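# Slide the loose cube into the corner of a square

## Task

Put the loose cube into the empty corner so the four cubes form a tight 2x2 square, with the loose cube touching both of its neighbours face to face. Then release it and move the gripper away. It only counts if the cube stays in place without the robot holding or pushing it.

## Robot and tools

Robot: a single seven-joint arm (Kinova Gen3) with a two-finger parallel gripper (Robotiq 2F-85) and a camera on the wrist. There is one arm, so every motion argument is a single row of 8 numbers. Three cameras give 896x504 images: cam_high, cam_low and cam_wrist.

Scene frame: the origin is on the table surface directly beneath the arm base. +z is up, and +y is to the left when facing along +x. The base may be slightly tilted. Each result's state line gives end_effector_position in metres and end_effector_quat_wxyz in this frame. The printed position can be a little wrong, more so when the arm reaches far.

Gripper frame: +z runs out along the fingers, away from the wrist, and the fingers close along y. end_effector_position is the point midway between the pads when they are shut. Fingertips extend about 19 mm past it when closed and about 6 mm when fully open. Closing also pushes the tips about 13 mm farther out, so leave that much clearance above the table.

Row layout, used by both motion tools: [dx, dy, dz, rx, ry, rz, position, speed], each a number from -1 to 1.
- dx, dy, dz, rx, ry, rz: an offset, not a pose. It is expressed in the gripper's own axes and measured from the gripper pose shown in the latest result that shows it. Before any such result exists in the scene, and for a second or later call in the same reply, it is measured from wherever the gripper is when the action begins. Scale: 1.0 equals 0.6 m of travel or 180 degrees of turn. rx, ry, rz form one rotation vector. All rows of one action share that same reference; they do not add up. All zeros does not hold still: it sends the gripper back to the reference pose.
- position: the finger opening, an absolute setting. +1 is fully open (85 mm), 0 is about 41 mm, about -0.8 brings the pads together, and -1 closes until something blocks them. For a firm grip, send -1 and keep sending it. For a softer grip, open first, then close to a value only slightly under the object's width. To release, send a value wider than the object.
- speed: finger speed. -1 is about 20 mm/s, 0 about 85 mm/s, +1 about 150 mm/s. Grip force is not settable; a full close gives roughly 190 to 235 N per pad.

Each control step, the commanded pose is limited to within 70 mm and 16 degrees of the measured pose. If position and orientation cannot both be reached, position wins.

Tools:
- execute_actions: actions is a list with zero or one item. An empty list just returns the state. An item with rows (1 to 15 rows) and optional steps (at most 15, default 15) runs that many steps of 1/30 s each, one row per step; the last row repeats if there are fewer rows. An item with only steps (at most 300) is a wait, counted from the previous result, so reply time is included. The optional pictures flag turns images on or off. A rejected call sends nothing.
- move: target is one row as above. speed is the top path speed in m/s, 0.002 to 0.5, default 0.25; turning is capped at twice that in rad/s. The gripper follows a straight path of 0.5 to 10 s; a longer path is cut off short. The path ignores obstacles. The gripper can lag, stray, or overshoot the speed, especially with the arm nearly straight. The finger values are sent at the start. The result adds a move: line with the outcome (done, off_target, moving, held, fault), any limits (paced means the pose was clipped; held means some steps were blocked, after which the arm may speed up), and the distance left to the target.
- wait: seconds from 0 to 10; sends nothing new.
- zoom_image: camera (cam_high, cam_low, cam_wrist) and region [x0, y0, x1, y1] in pixels, top-left origin, no larger than 504 by 504.
- read_manual: returns only licence text; it does not move anything.
- finished_scene: scene is the current scene's number.

Reading results: position_measured_pct is about 50 minus 50 times the actual finger setting, so 0 means fully open. If the fingers stopped short of the request at a reading below 90, they are holding something or blocked. Around 90 or slightly more, the pads met on nothing or on something tiny. HELD marks steps where all or part of a row was not sent. A pose unreachable line means the clearance check, which treats the mount under the base as part of the arm, changed or blocked the command. A Hand target line shows the pose the controller is now driving toward. After an action ends, the arm keeps going only to the last clipped pose, so check the result and send the remainder. Fingers still in motion keep moving between calls.

Limits and faults: joint ranges in rad are waist and both rolls and wrist roll -69.115 to 69.115, shoulder -2.250 to 2.250, elbow -2.580 to 2.580, wrist pitch -2.100 to 2.100. Load limits in N m: 48.6 for waist, shoulder, upper arm roll and elbow; 30.6 for forearm roll, wrist pitch and wrist roll, with held weight included. Reaching one stops the arm for 10 s and drops the rest of the call. Holding a load heats the motors; a MOTOR HOT line appears from 60 °C, and at 75 °C an OVER-TEMPERATURE FAULT lets the arm sag.

Cautions: nothing may leave the table. Approach contacts slowly, since faster moves hit harder and aiming beyond the contact point presses harder. A held object may occasionally get a brief tug. Before finishing, open the fingers, lift clear, and confirm in the images that the cube sits flush by itself.

Each tool is called after ">>>" as name(argument=value, ...) on one line, values as JSON.

## Session

I'll start by looking at the current state.

>>> execute_actions(actions=[])

Scene clock: 0.00 s of 5100.00 s.
end_effector_position=(+0.5576, +0.1618, +0.2890) position_measured_pct=0.0 end_effector_quat_wxyz=(-0.019, -0.221, +0.961, +0.167)
Joint positions: [-0.579  1.305  0.129  0.59   0.188  1.602  1.365]
Joint velocities: [ 0. -0. -0. -0.  0. -0. -0.]
Hand target: +0.558, +0.162, +0.289; -0.019, -0.221, +0.961, +0.167

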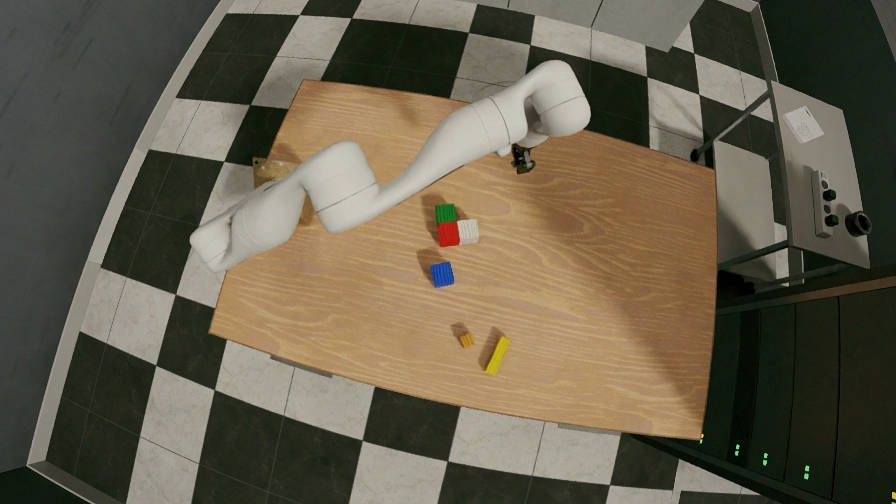

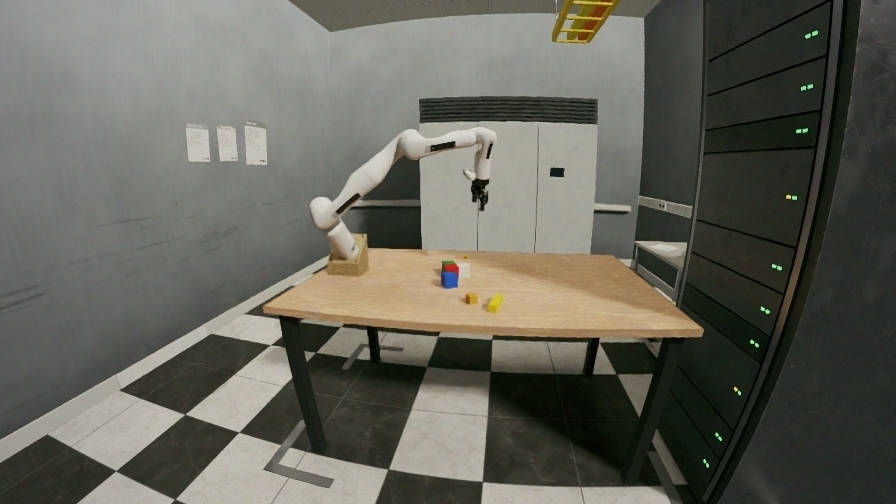

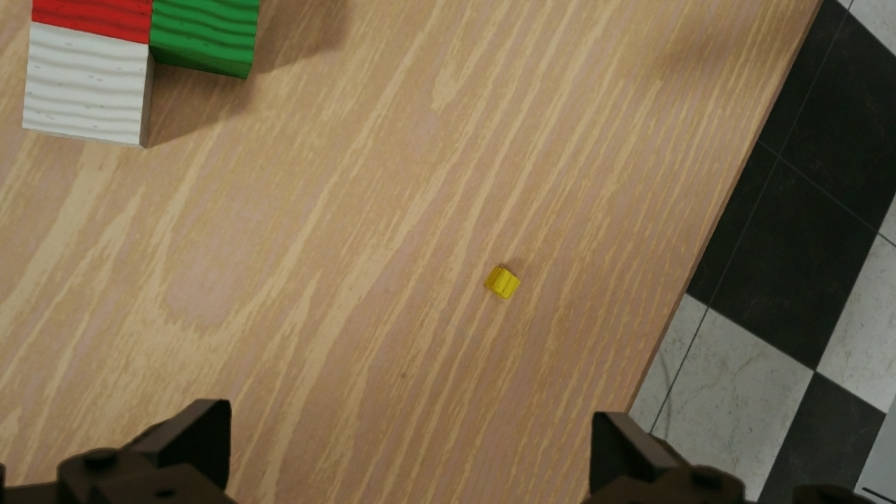

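>>> zoom_image(camera="cam_high", region=[380, 140, 580, 390])

>>> zoom_image(camera="cam_low", region=[400, 230, 560, 330])

Region (380, 140, 580, 390) of cam_high's 896x504 image, scaled by 2.016, with more detail than that image has; it fills the left 403 columns of this view, and the rest is white.

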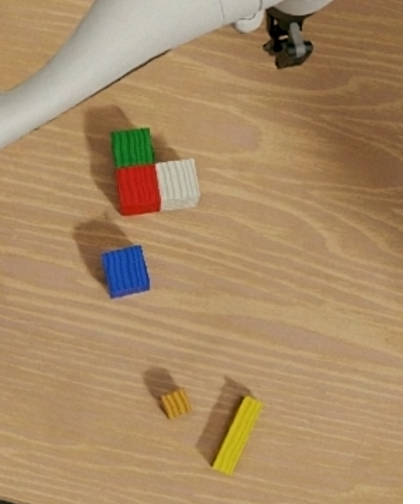

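Region (400, 230, 560, 330) of cam_low's 896x504 image, scaled by 3.150, with more detail than that image has; it fills the top 315 rows of this view, and the rest is white.

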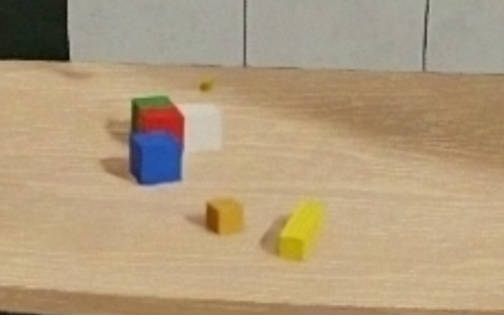

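>>> zoom_image(camera="cam_wrist", region=[0, 0, 400, 225])

Region (0, 0, 400, 225) of cam_wrist's 896x504 image, scaled by 1.260; it fills the top 284 rows of this view, and the rest is white.

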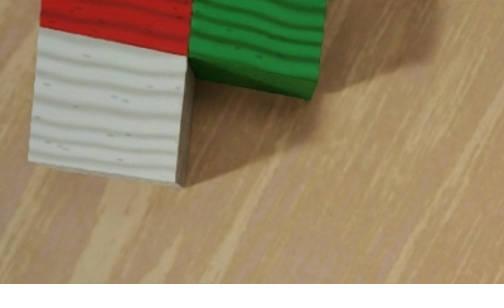

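>>> move(target=[0.2348, -0.2307, -0.0208, 0.1072, 0.0085, 0.0213, 1, 0], speed=0.2)

Scene clock: 118.57 s of 5100.00 s.
end_effector_position=(+0.4893, -0.0197, +0.2490) position_measured_pct=0.0 end_effector_quat_wxyz=(-0.000, -0.192, +0.981, -0.000)
Joint positions: [-0.696  0.938  0.293  1.349  0.431  1.334  1.222]
Joint velocities: [-0.006 -0.009 -0.002  0.003  0.001 -0.    -0.001]
Hand target: +0.489, -0.020, +0.249; -0.000, -0.192, +0.981, +0.000
Off the commanded pose: 0.001 m, 0 deg.
After step 90, 114.13 s passed at rest.
move: done

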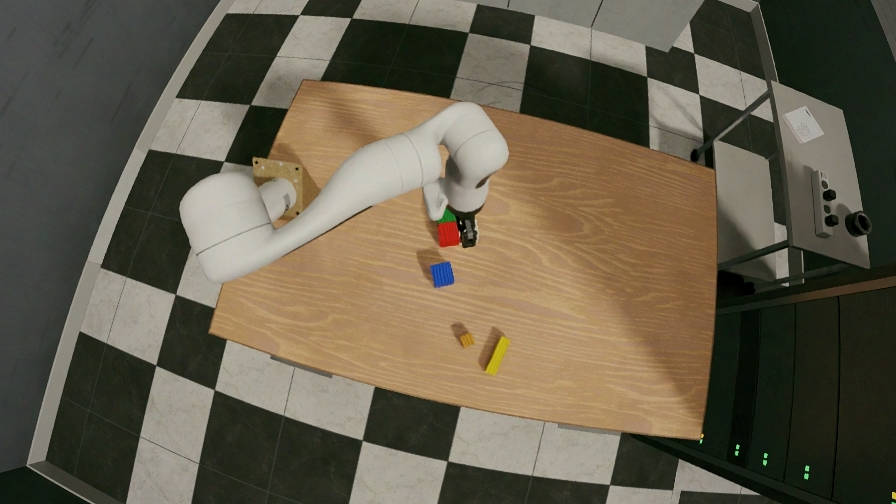

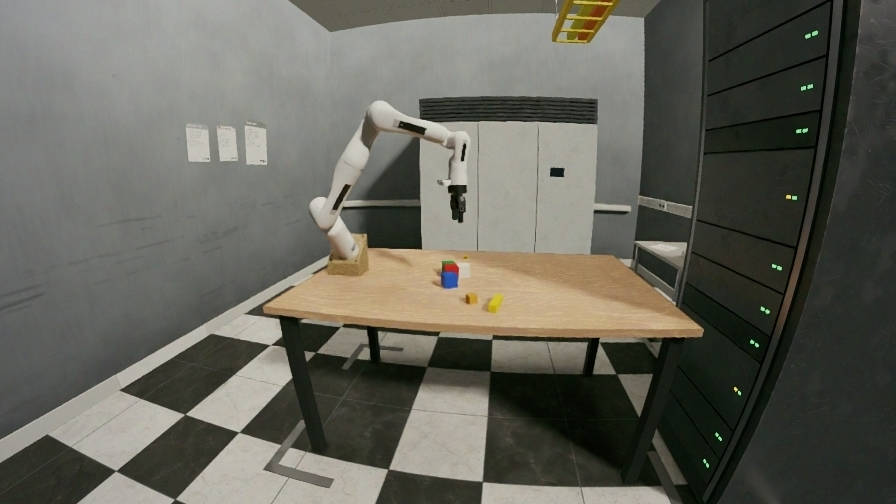

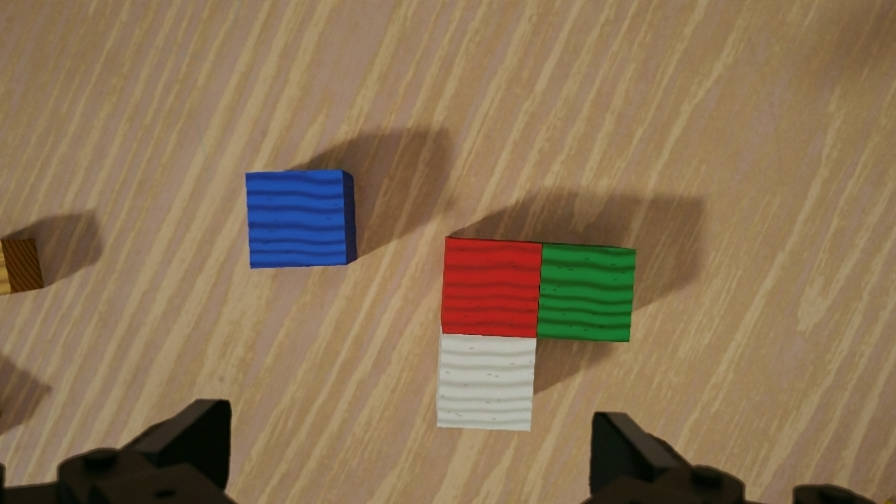

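>>> zoom_image(camera="cam_wrist", region=[220, 150, 680, 450])

Region (220, 150, 680, 450) of cam_wrist's 896x504 image, scaled by 1.096; it fills the top 329 rows of this view, and the rest is white.

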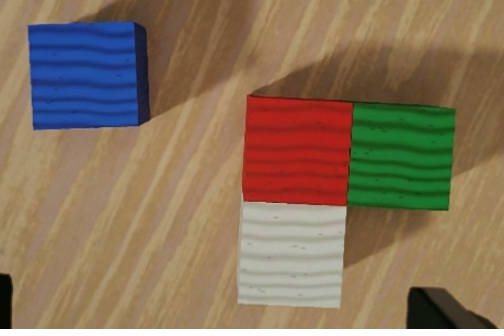

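>>> zoom_image(camera="cam_wrist", region=[230, 160, 390, 280])

>>> zoom_image(camera="cam_wrist", region=[425, 225, 655, 440])

Region (230, 160, 390, 280) of cam_wrist's 896x504 image, scaled by 3.150; it fills the top 378 rows of this view, and the rest is white.

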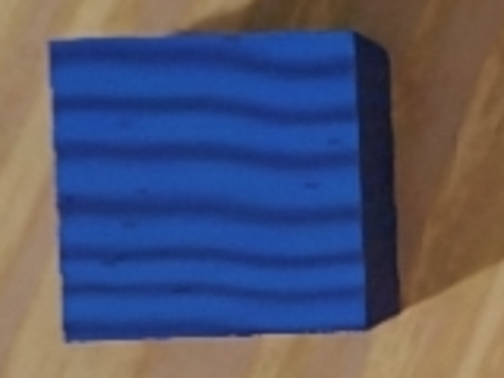

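Region (425, 225, 655, 440) of cam_wrist's 896x504 image, scaled by 2.191; it fills the top 471 rows of this view, and the rest is white.

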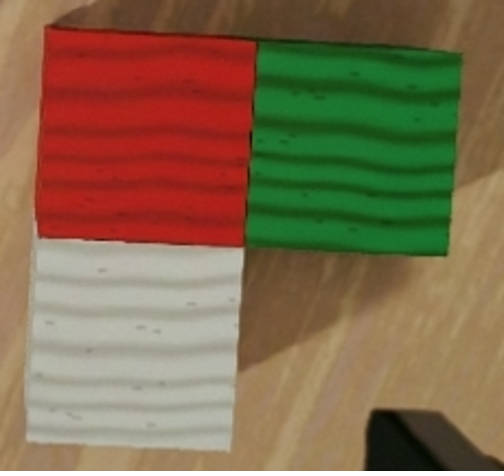

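>>> move(target=[0.065, -0.1103, 0.215, 0, 0, -0.024, 1, 0], speed=0.25)

Scene clock: 239.60 s of 5100.00 s.
end_effector_position=(+0.4780, -0.0950, +0.1202) position_measured_pct=0.0 end_effector_quat_wxyz=(-0.000, -0.229, +0.974, +0.000)
Joint positions: [-0.525  0.897  0.341  1.662  0.568  0.98   1.288]
Joint velocities: [ 0.003 -0.001  0.002  0.002 -0.001 -0.001  0.001]
Hand target: +0.478, -0.095, +0.120; -0.000, -0.228, +0.974, +0.000
Off the commanded pose: 0.001 m, 0 deg.
After step 90, 117.00 s passed at rest.
move: done

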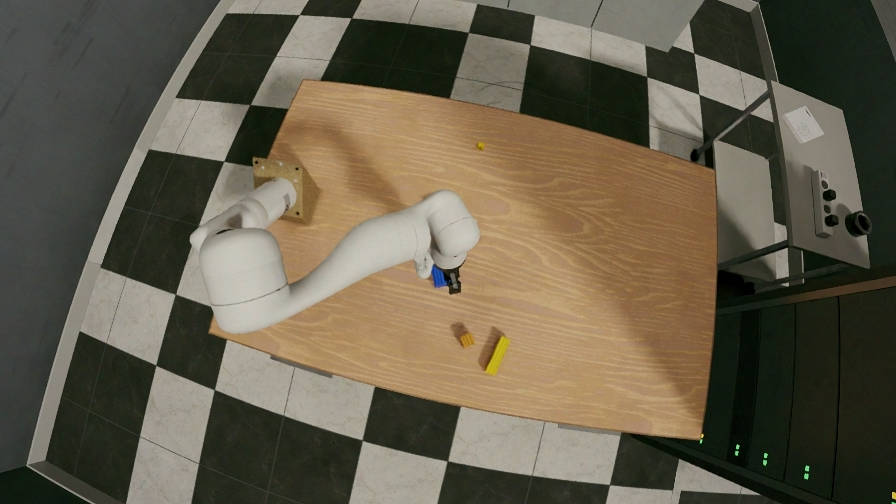

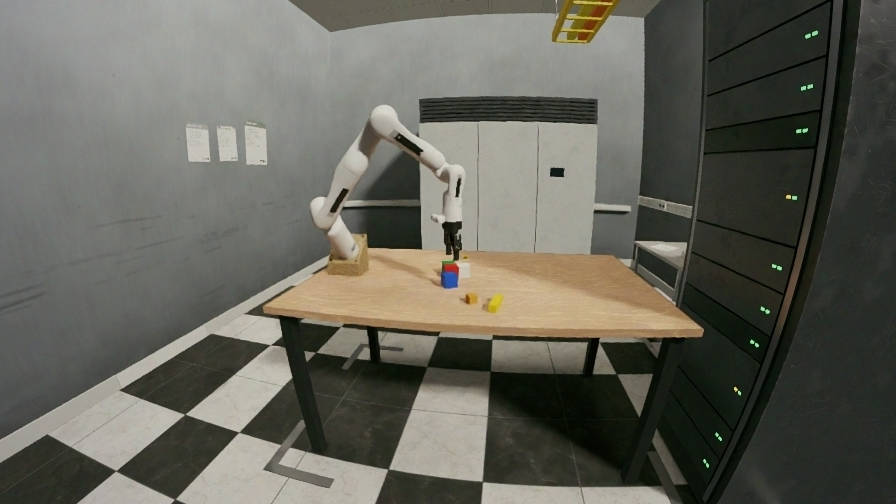

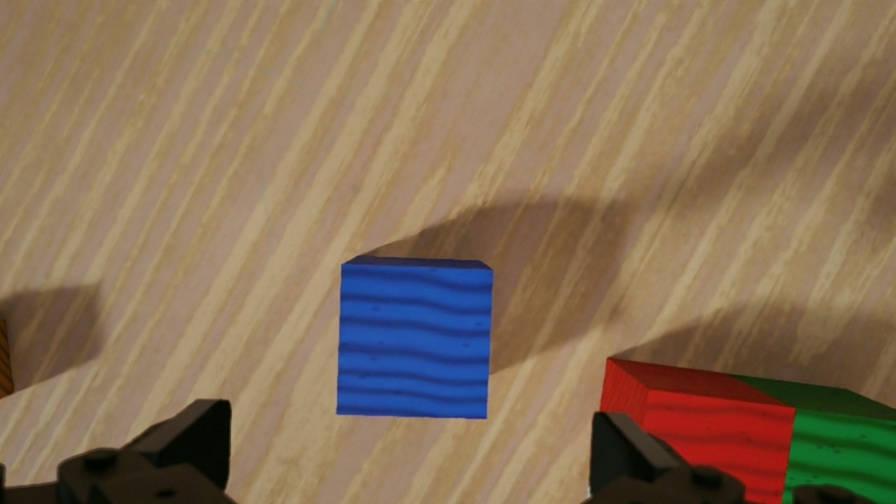

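>>> move(target=[0, -0.0018, 0.142, 0, 0, 0, 1, 0], speed=0.15)

Scene clock: 254.60 s of 5100.00 s.
end_effector_position=(+0.4787, -0.0958, +0.0354) position_measured_pct=0.0 end_effector_quat_wxyz=(-0.000, -0.228, +0.974, +0.001)
Joint positions: [-0.436  1.012  0.376  1.716  0.637  0.778  1.239]
Joint velocities: [ 0.001  0.005  0.    -0.001 -0.    -0.     0.   ]
Hand target: +0.479, -0.096, +0.035; -0.000, -0.228, +0.974, +0.001
Off the commanded pose: 0.000 m, 0 deg.
After step 90, 11.07 s passed at rest.
move: done

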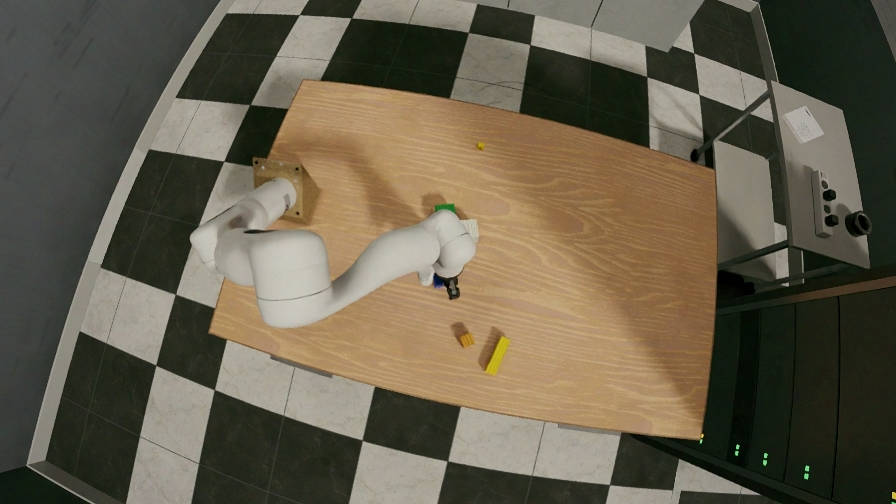

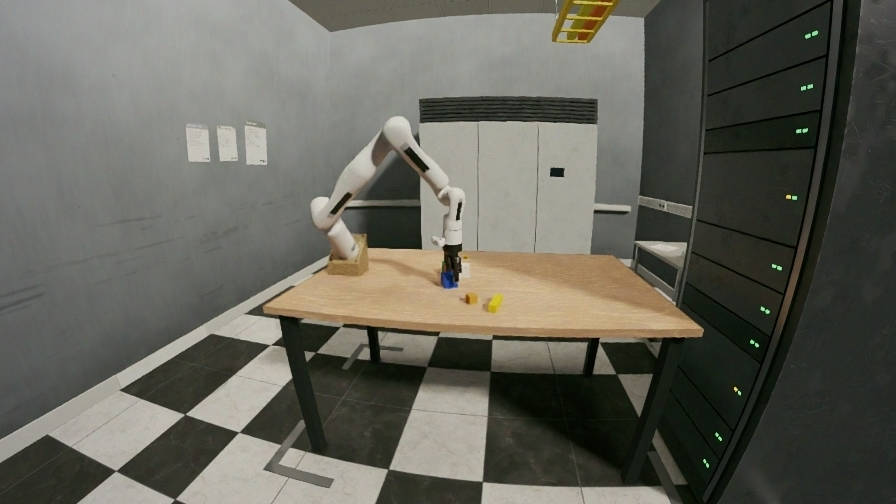

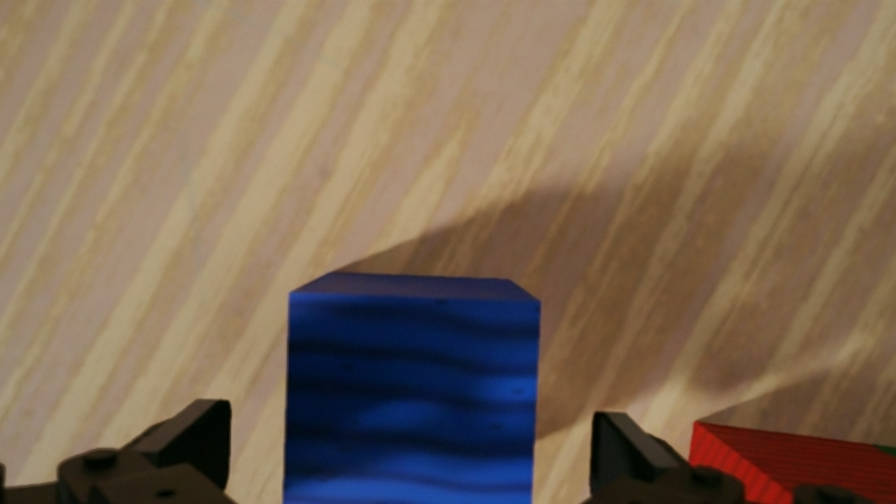

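>>> move(target=[0, 0, 0, 0, 0, 0, -1, -0.3])

Scene clock: 260.23 s of 5100.00 s.
end_effector_position=(+0.4788, -0.0957, +0.0359) position_measured_pct=42.1 end_effector_quat_wxyz=(+0.000, -0.228, +0.974, +0.001)
Joint positions: [-0.437  1.011  0.376  1.716  0.637  0.779  1.239]
Joint velocities: [ 0.     0.    -0.    -0.001  0.     0.    -0.   ]
Hand target: +0.479, -0.096, +0.035; -0.000, -0.228, +0.974, +0.001
Off the commanded pose: 0.001 m, 0 deg.
After step 90, 1.70 s passed at rest.
move: done

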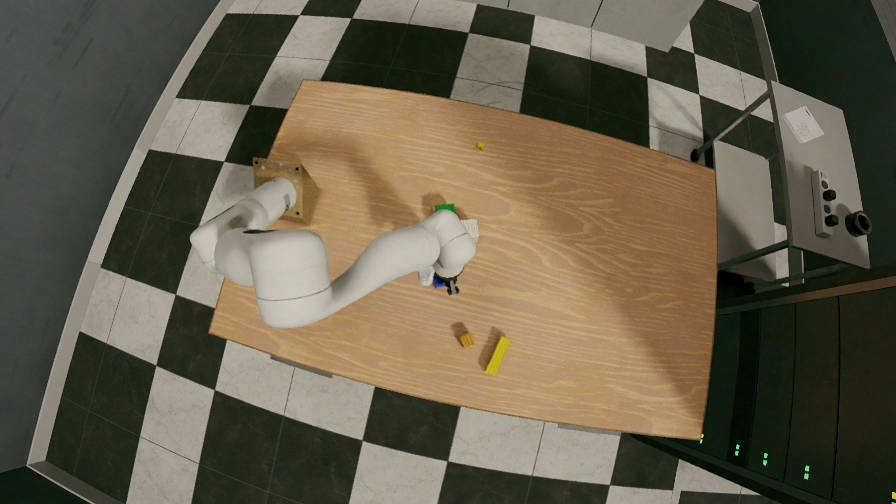

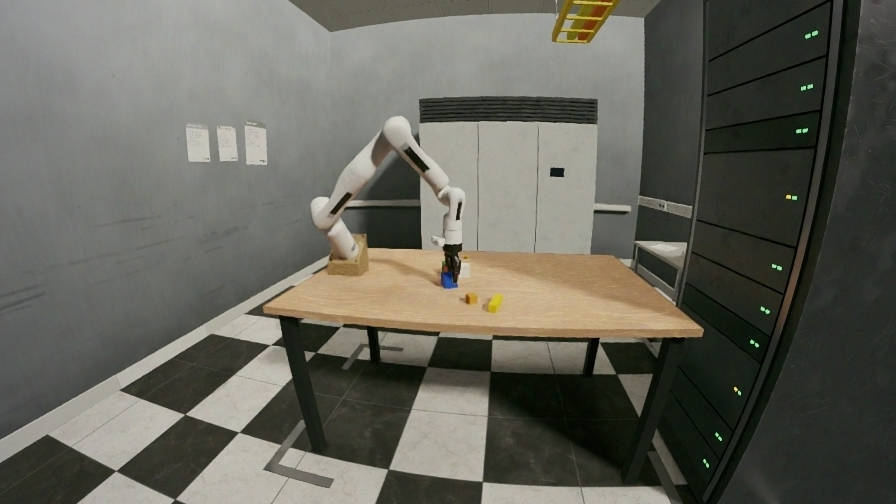

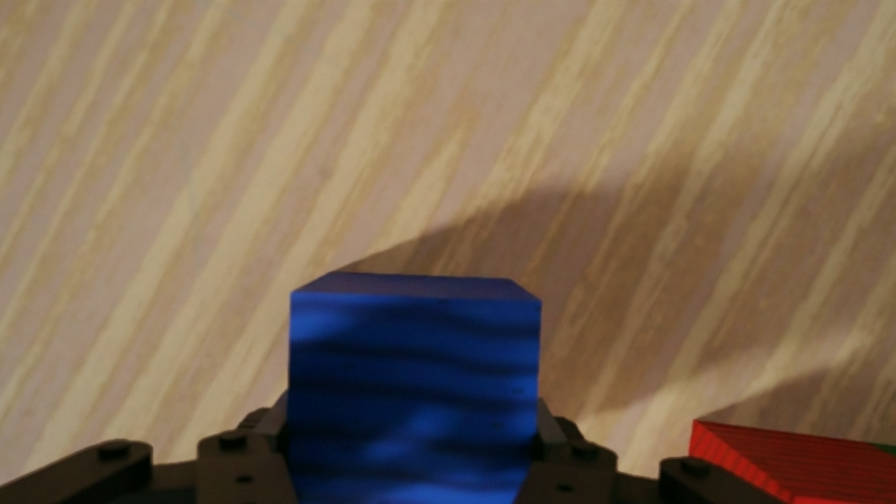

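>>> move(target=[0, 0.015, -0.125, 0, 0, 0, -1, -0.3], speed=0.2)

Scene clock: 283.70 s of 5100.00 s.
end_effector_position=(+0.4746, -0.0879, +0.1106) position_measured_pct=42.1 end_effector_quat_wxyz=(+0.000, -0.228, +0.974, +0.000)
Joint positions: [-0.526  0.916  0.341  1.678  0.574  0.951  1.266]
Joint velocities: [-0.004 -0.004 -0.001 -0.001  0.     0.001 -0.   ]
Hand target: +0.475, -0.088, +0.111; +0.000, -0.228, +0.974, +0.000
Off the commanded pose: 0.000 m, 0 deg.
After step 90, 19.67 s passed at rest.
move: done

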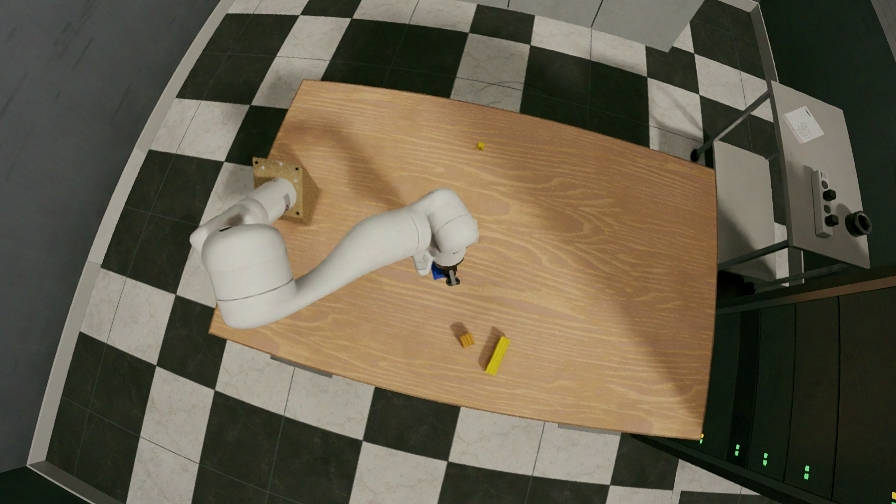

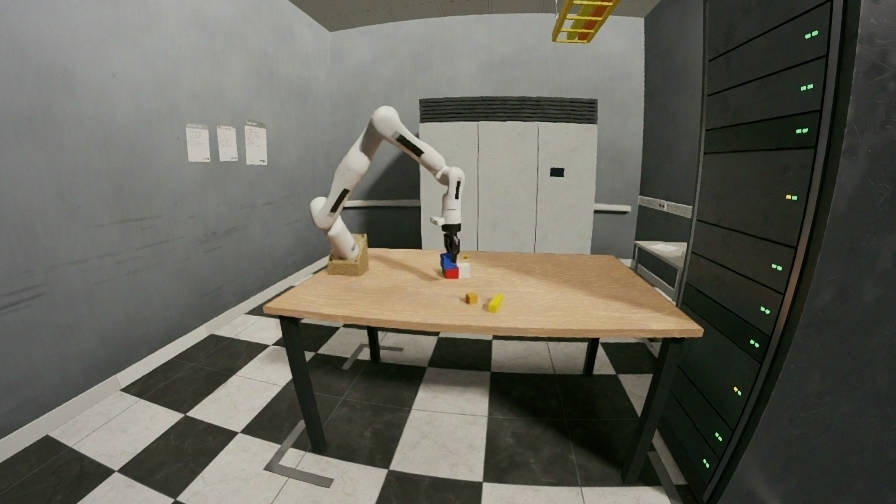

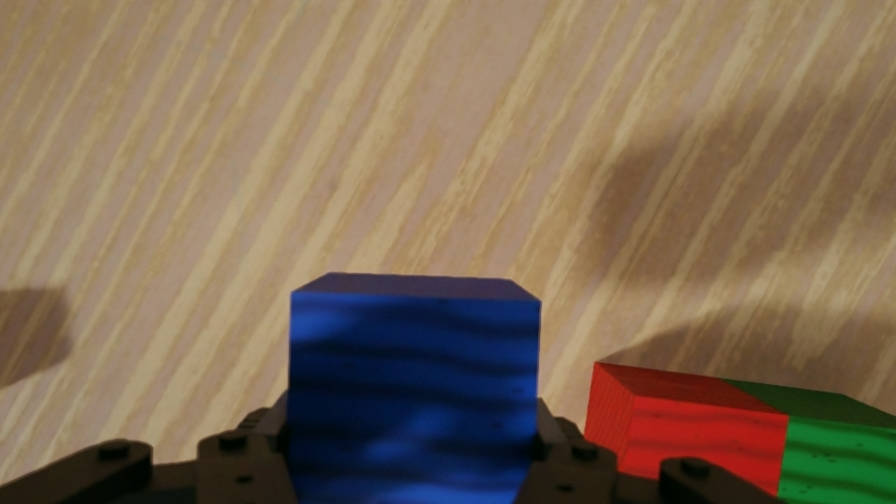

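>>> move(target=[-0.203, 0.2277, 0, 0, 0, 0.03, -1, -0.3], speed=0.22)

Scene clock: 291.20 s of 5100.00 s.
end_effector_position=(+0.5237, +0.0879, +0.1112) position_measured_pct=42.1 end_effector_quat_wxyz=(+0.000, -0.182, +0.983, +0.000)
Joint positions: [-0.613  1.28   0.27   1.216  0.434  1.132  1.113]
Joint velocities: [ 0.002  0.01  -0.001 -0.004 -0.     0.001 -0.   ]
Hand target: +0.524, +0.088, +0.111; -0.000, -0.182, +0.983, +0.000
Off the commanded pose: 0.001 m, 0 deg.
After step 90, 3.20 s passed at rest.
move: done

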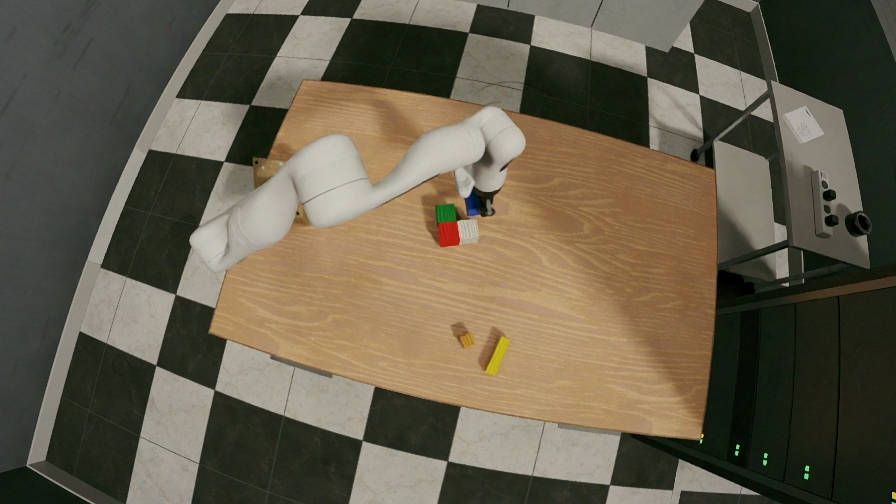

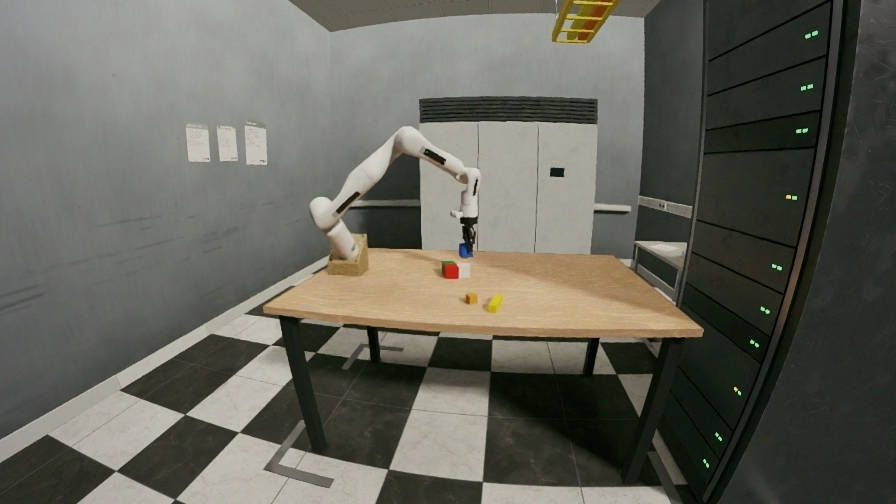

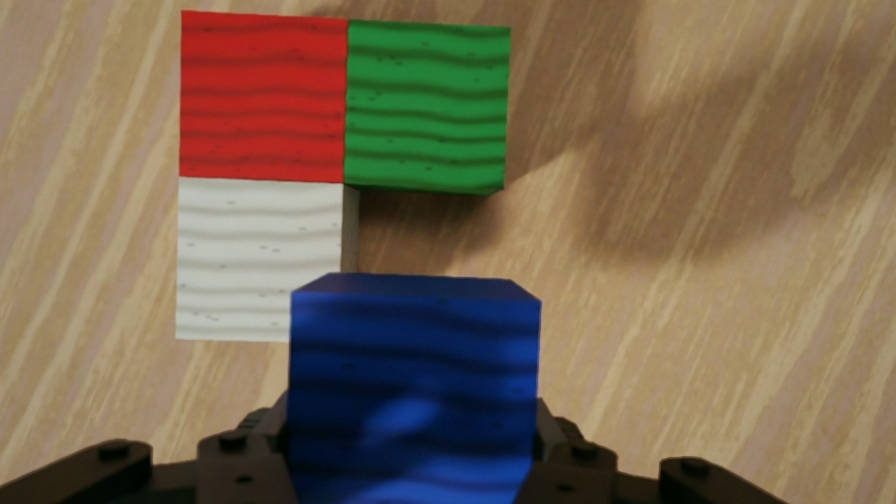

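>>> zoom_image(camera="cam_wrist", region=[280, 150, 560, 330])

Region (280, 150, 560, 330) of cam_wrist's 896x504 image, scaled by 1.800; it fills the top 324 rows of this view, and the rest is white.

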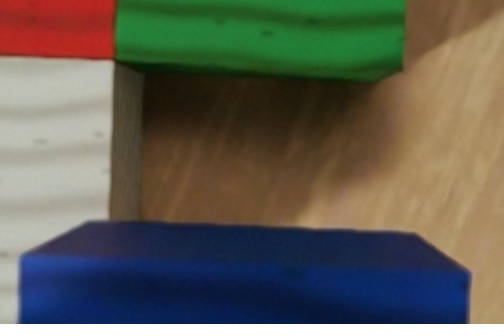

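>>> zoom_image(camera="cam_wrist", region=[320, 165, 400, 300])

>>> zoom_image(camera="cam_wrist", region=[160, 0, 530, 350])

Region (320, 165, 400, 300) of cam_wrist's 896x504 image, scaled by 3.733; it fills the left 299 columns of this view, and the rest is white.

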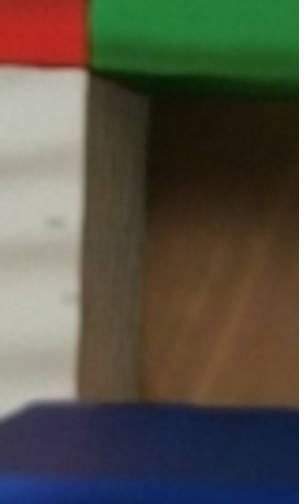

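Region (160, 0, 530, 350) of cam_wrist's 896x504 image, scaled by 1.362; it fills the top 477 rows of this view, and the rest is white.

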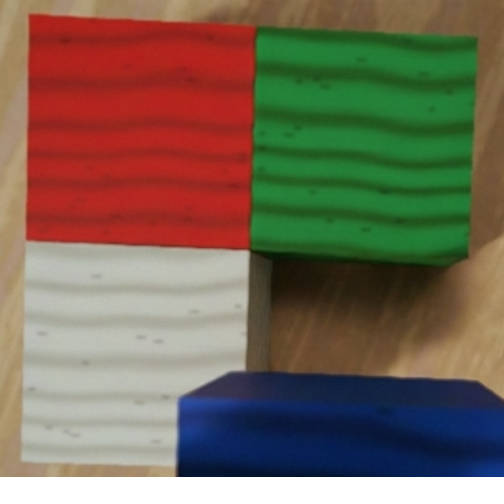

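>>> move(target=[-0.0025, 0.0067, 0.1187, 0, 0, 0, -1, -0.3], speed=0.1)

Scene clock: 371.23 s of 5100.00 s.
end_effector_position=(+0.5239, +0.0924, +0.0402) position_measured_pct=42.1 end_effector_quat_wxyz=(+0.000, -0.182, +0.983, +0.001)
Joint positions: [-0.558  1.365  0.287  1.253  0.463  0.996  1.087]
Joint velocities: [ 0.002  0.002 -0.     0.    -0.    -0.     0.   ]
Hand target: +0.524, +0.092, +0.040; +0.000, -0.182, +0.983, +0.001
Off the commanded pose: 0.000 m, 0 deg.
After step 90, 76.00 s passed at rest.
move: done

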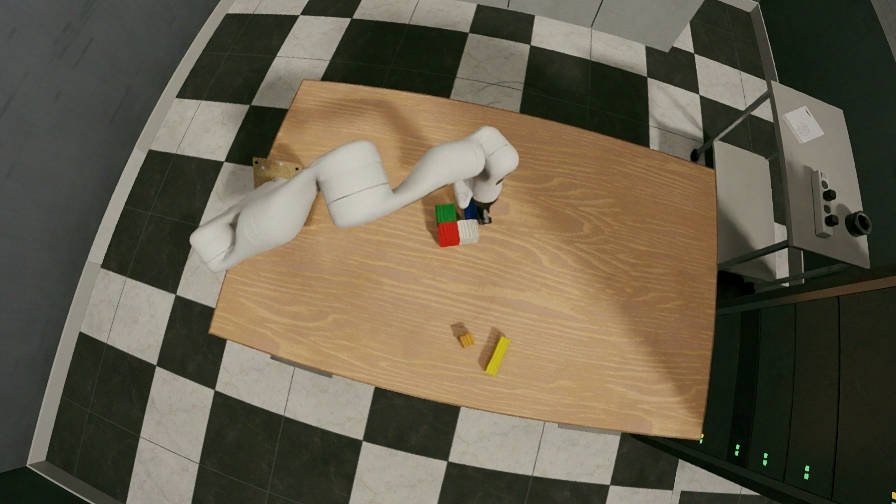

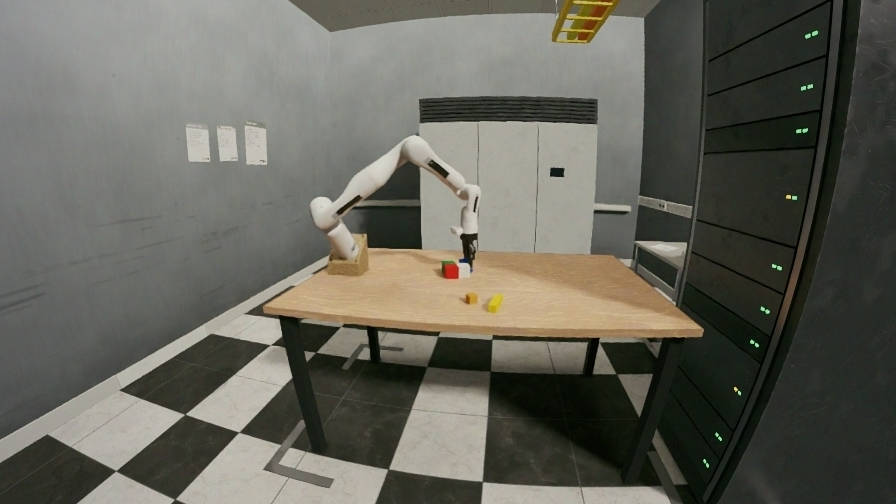

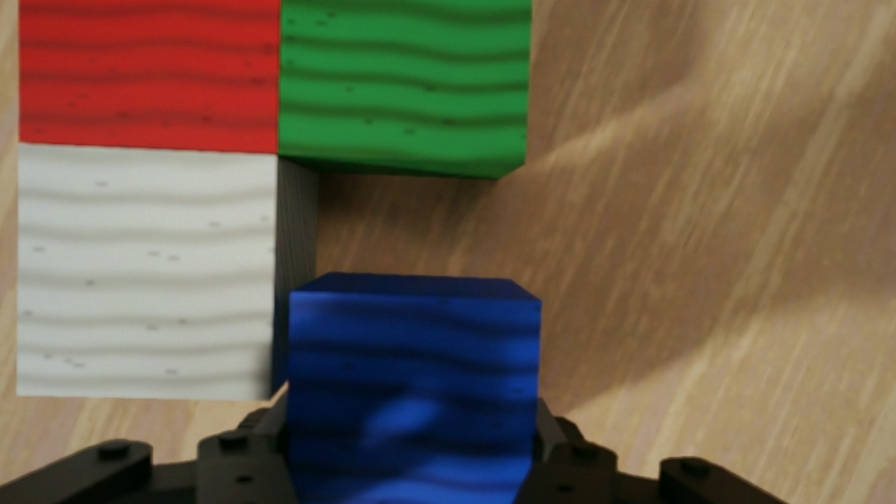

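>>> zoom_image(camera="cam_wrist", region=[240, 130, 380, 430])

Region (240, 130, 380, 430) of cam_wrist's 896x504 image, scaled by 1.680; it fills the left 235 columns of this view, and the rest is white.

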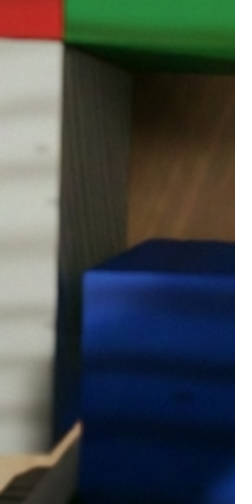

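>>> move(target=[0, -0.0055, 0.006, 0, 0, 0, -1, -0.3], speed=0.01)

Scene clock: 387.00 s of 5100.00 s.
end_effector_position=(+0.5251, +0.0893, +0.0366) position_measured_pct=42.1 end_effector_quat_wxyz=(+0.000, -0.182, +0.983, +0.001)
Joint positions: [-0.551  1.365  0.289  1.256  0.466  0.989  1.09 ]
Joint velocities: [-0.001  0.    -0.     0.    -0.    -0.     0.   ]
Hand target: +0.525, +0.089, +0.037; +0.000, -0.182, +0.983, +0.001
Off the commanded pose: 0.000 m, 0 deg.
After step 90, 12.07 s passed at rest.
move: done

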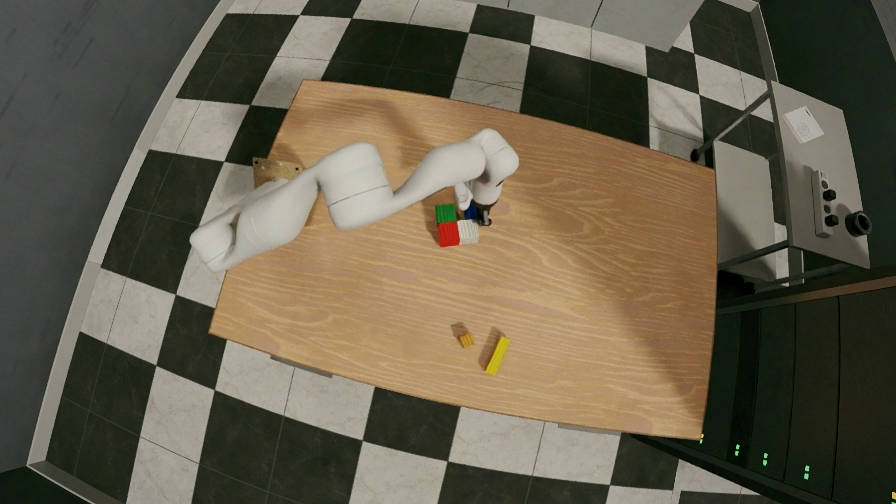

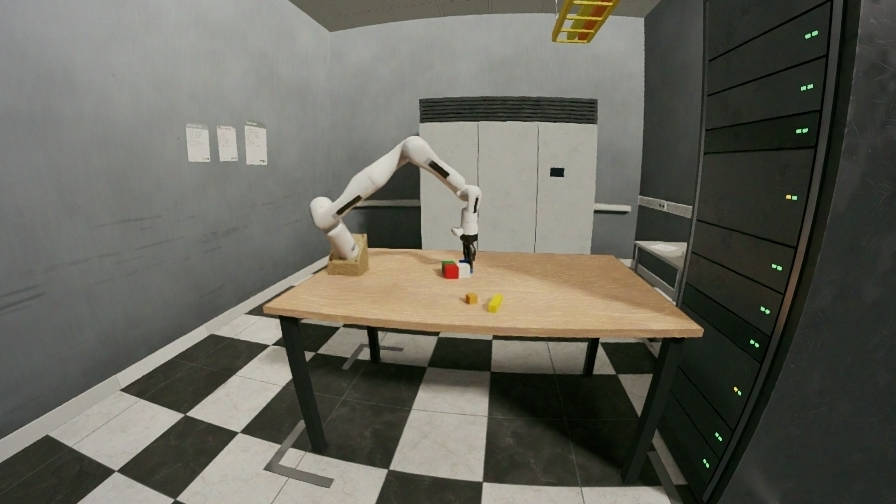

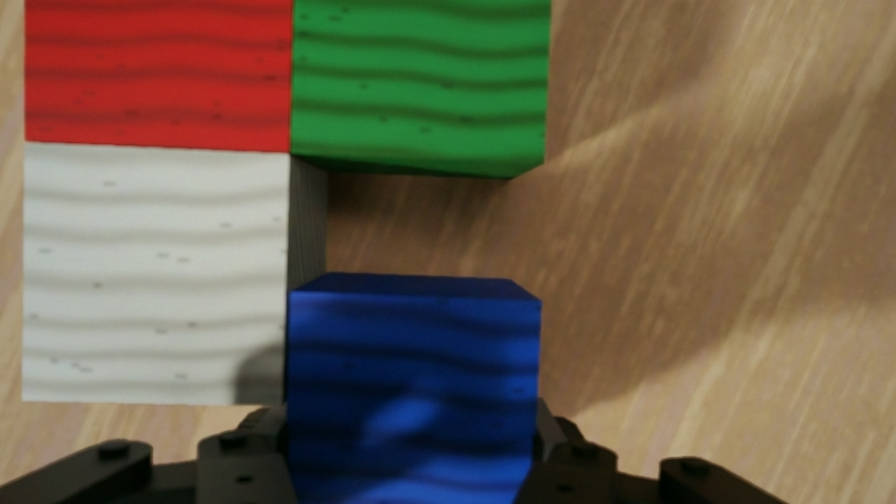

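>>> zoom_image(camera="cam_wrist", region=[250, 250, 350, 420])

Region (250, 250, 350, 420) of cam_wrist's 896x504 image, scaled by 2.965; it fills the left 296 columns of this view, and the rest is white.

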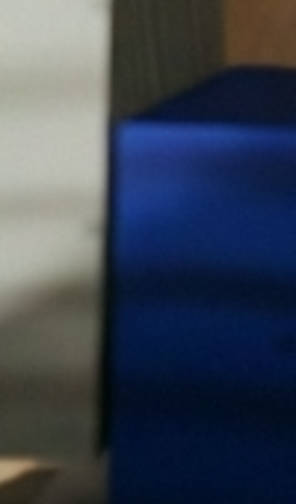

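>>> move(target=[-0.0467, 0, -0.0023, 0, 0, 0, 0.45, 1], speed=0.03)

Scene clock: 450.37 s of 5100.00 s.
end_effector_position=(+0.5514, +0.0993, +0.0383) position_measured_pct=27.4 end_effector_quat_wxyz=(+0.000, -0.182, +0.983, +0.001)
Joint positions: [-0.525  1.413  0.28   1.116  0.455  1.066  1.135]
Joint velocities: [ 0.001  0.003 -0.    -0.003 -0.001  0.001  0.001]
Hand target: +0.551, +0.099, +0.038; +0.000, -0.182, +0.983, +0.001
Off the commanded pose: 0.000 m, 0 deg.
After step 90, 59.17 s passed at rest.
move: done

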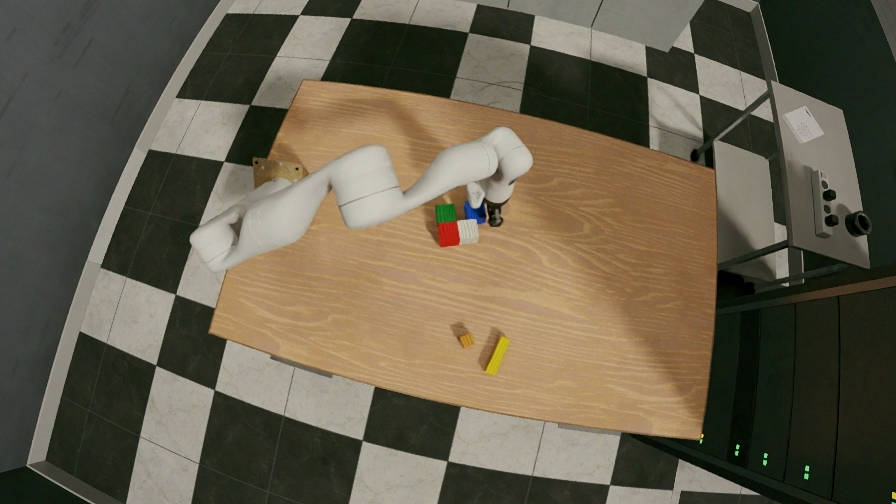

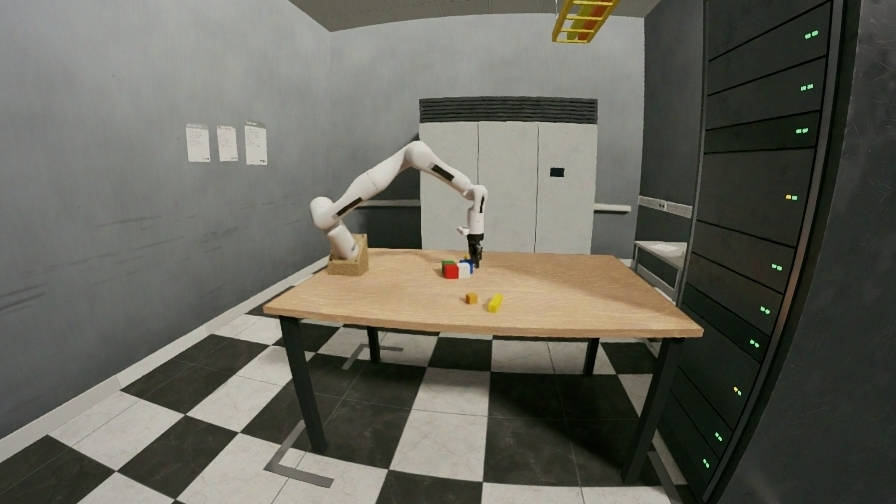

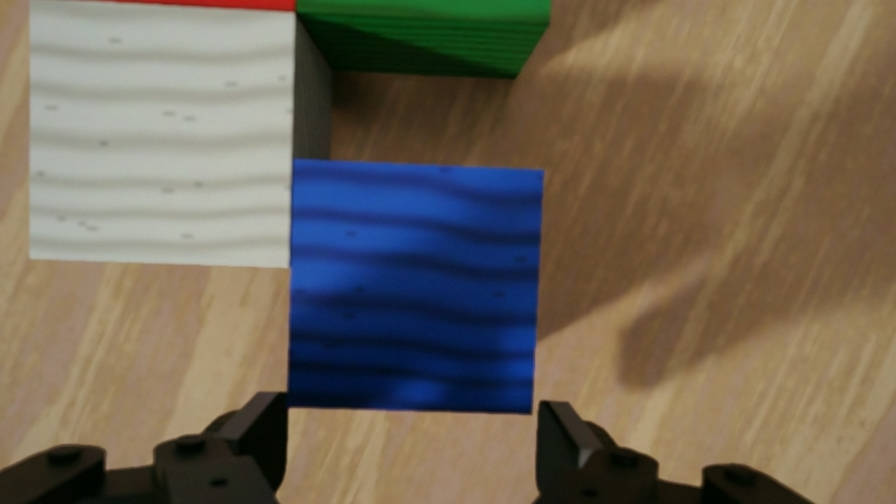

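>>> zoom_image(camera="cam_wrist", region=[260, 140, 340, 290])

Region (260, 140, 340, 290) of cam_wrist's 896x504 image, scaled by 3.360; it fills the left 269 columns of this view, and the rest is white.

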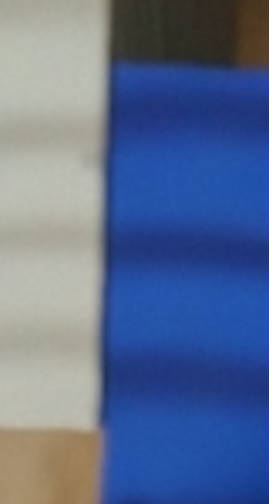

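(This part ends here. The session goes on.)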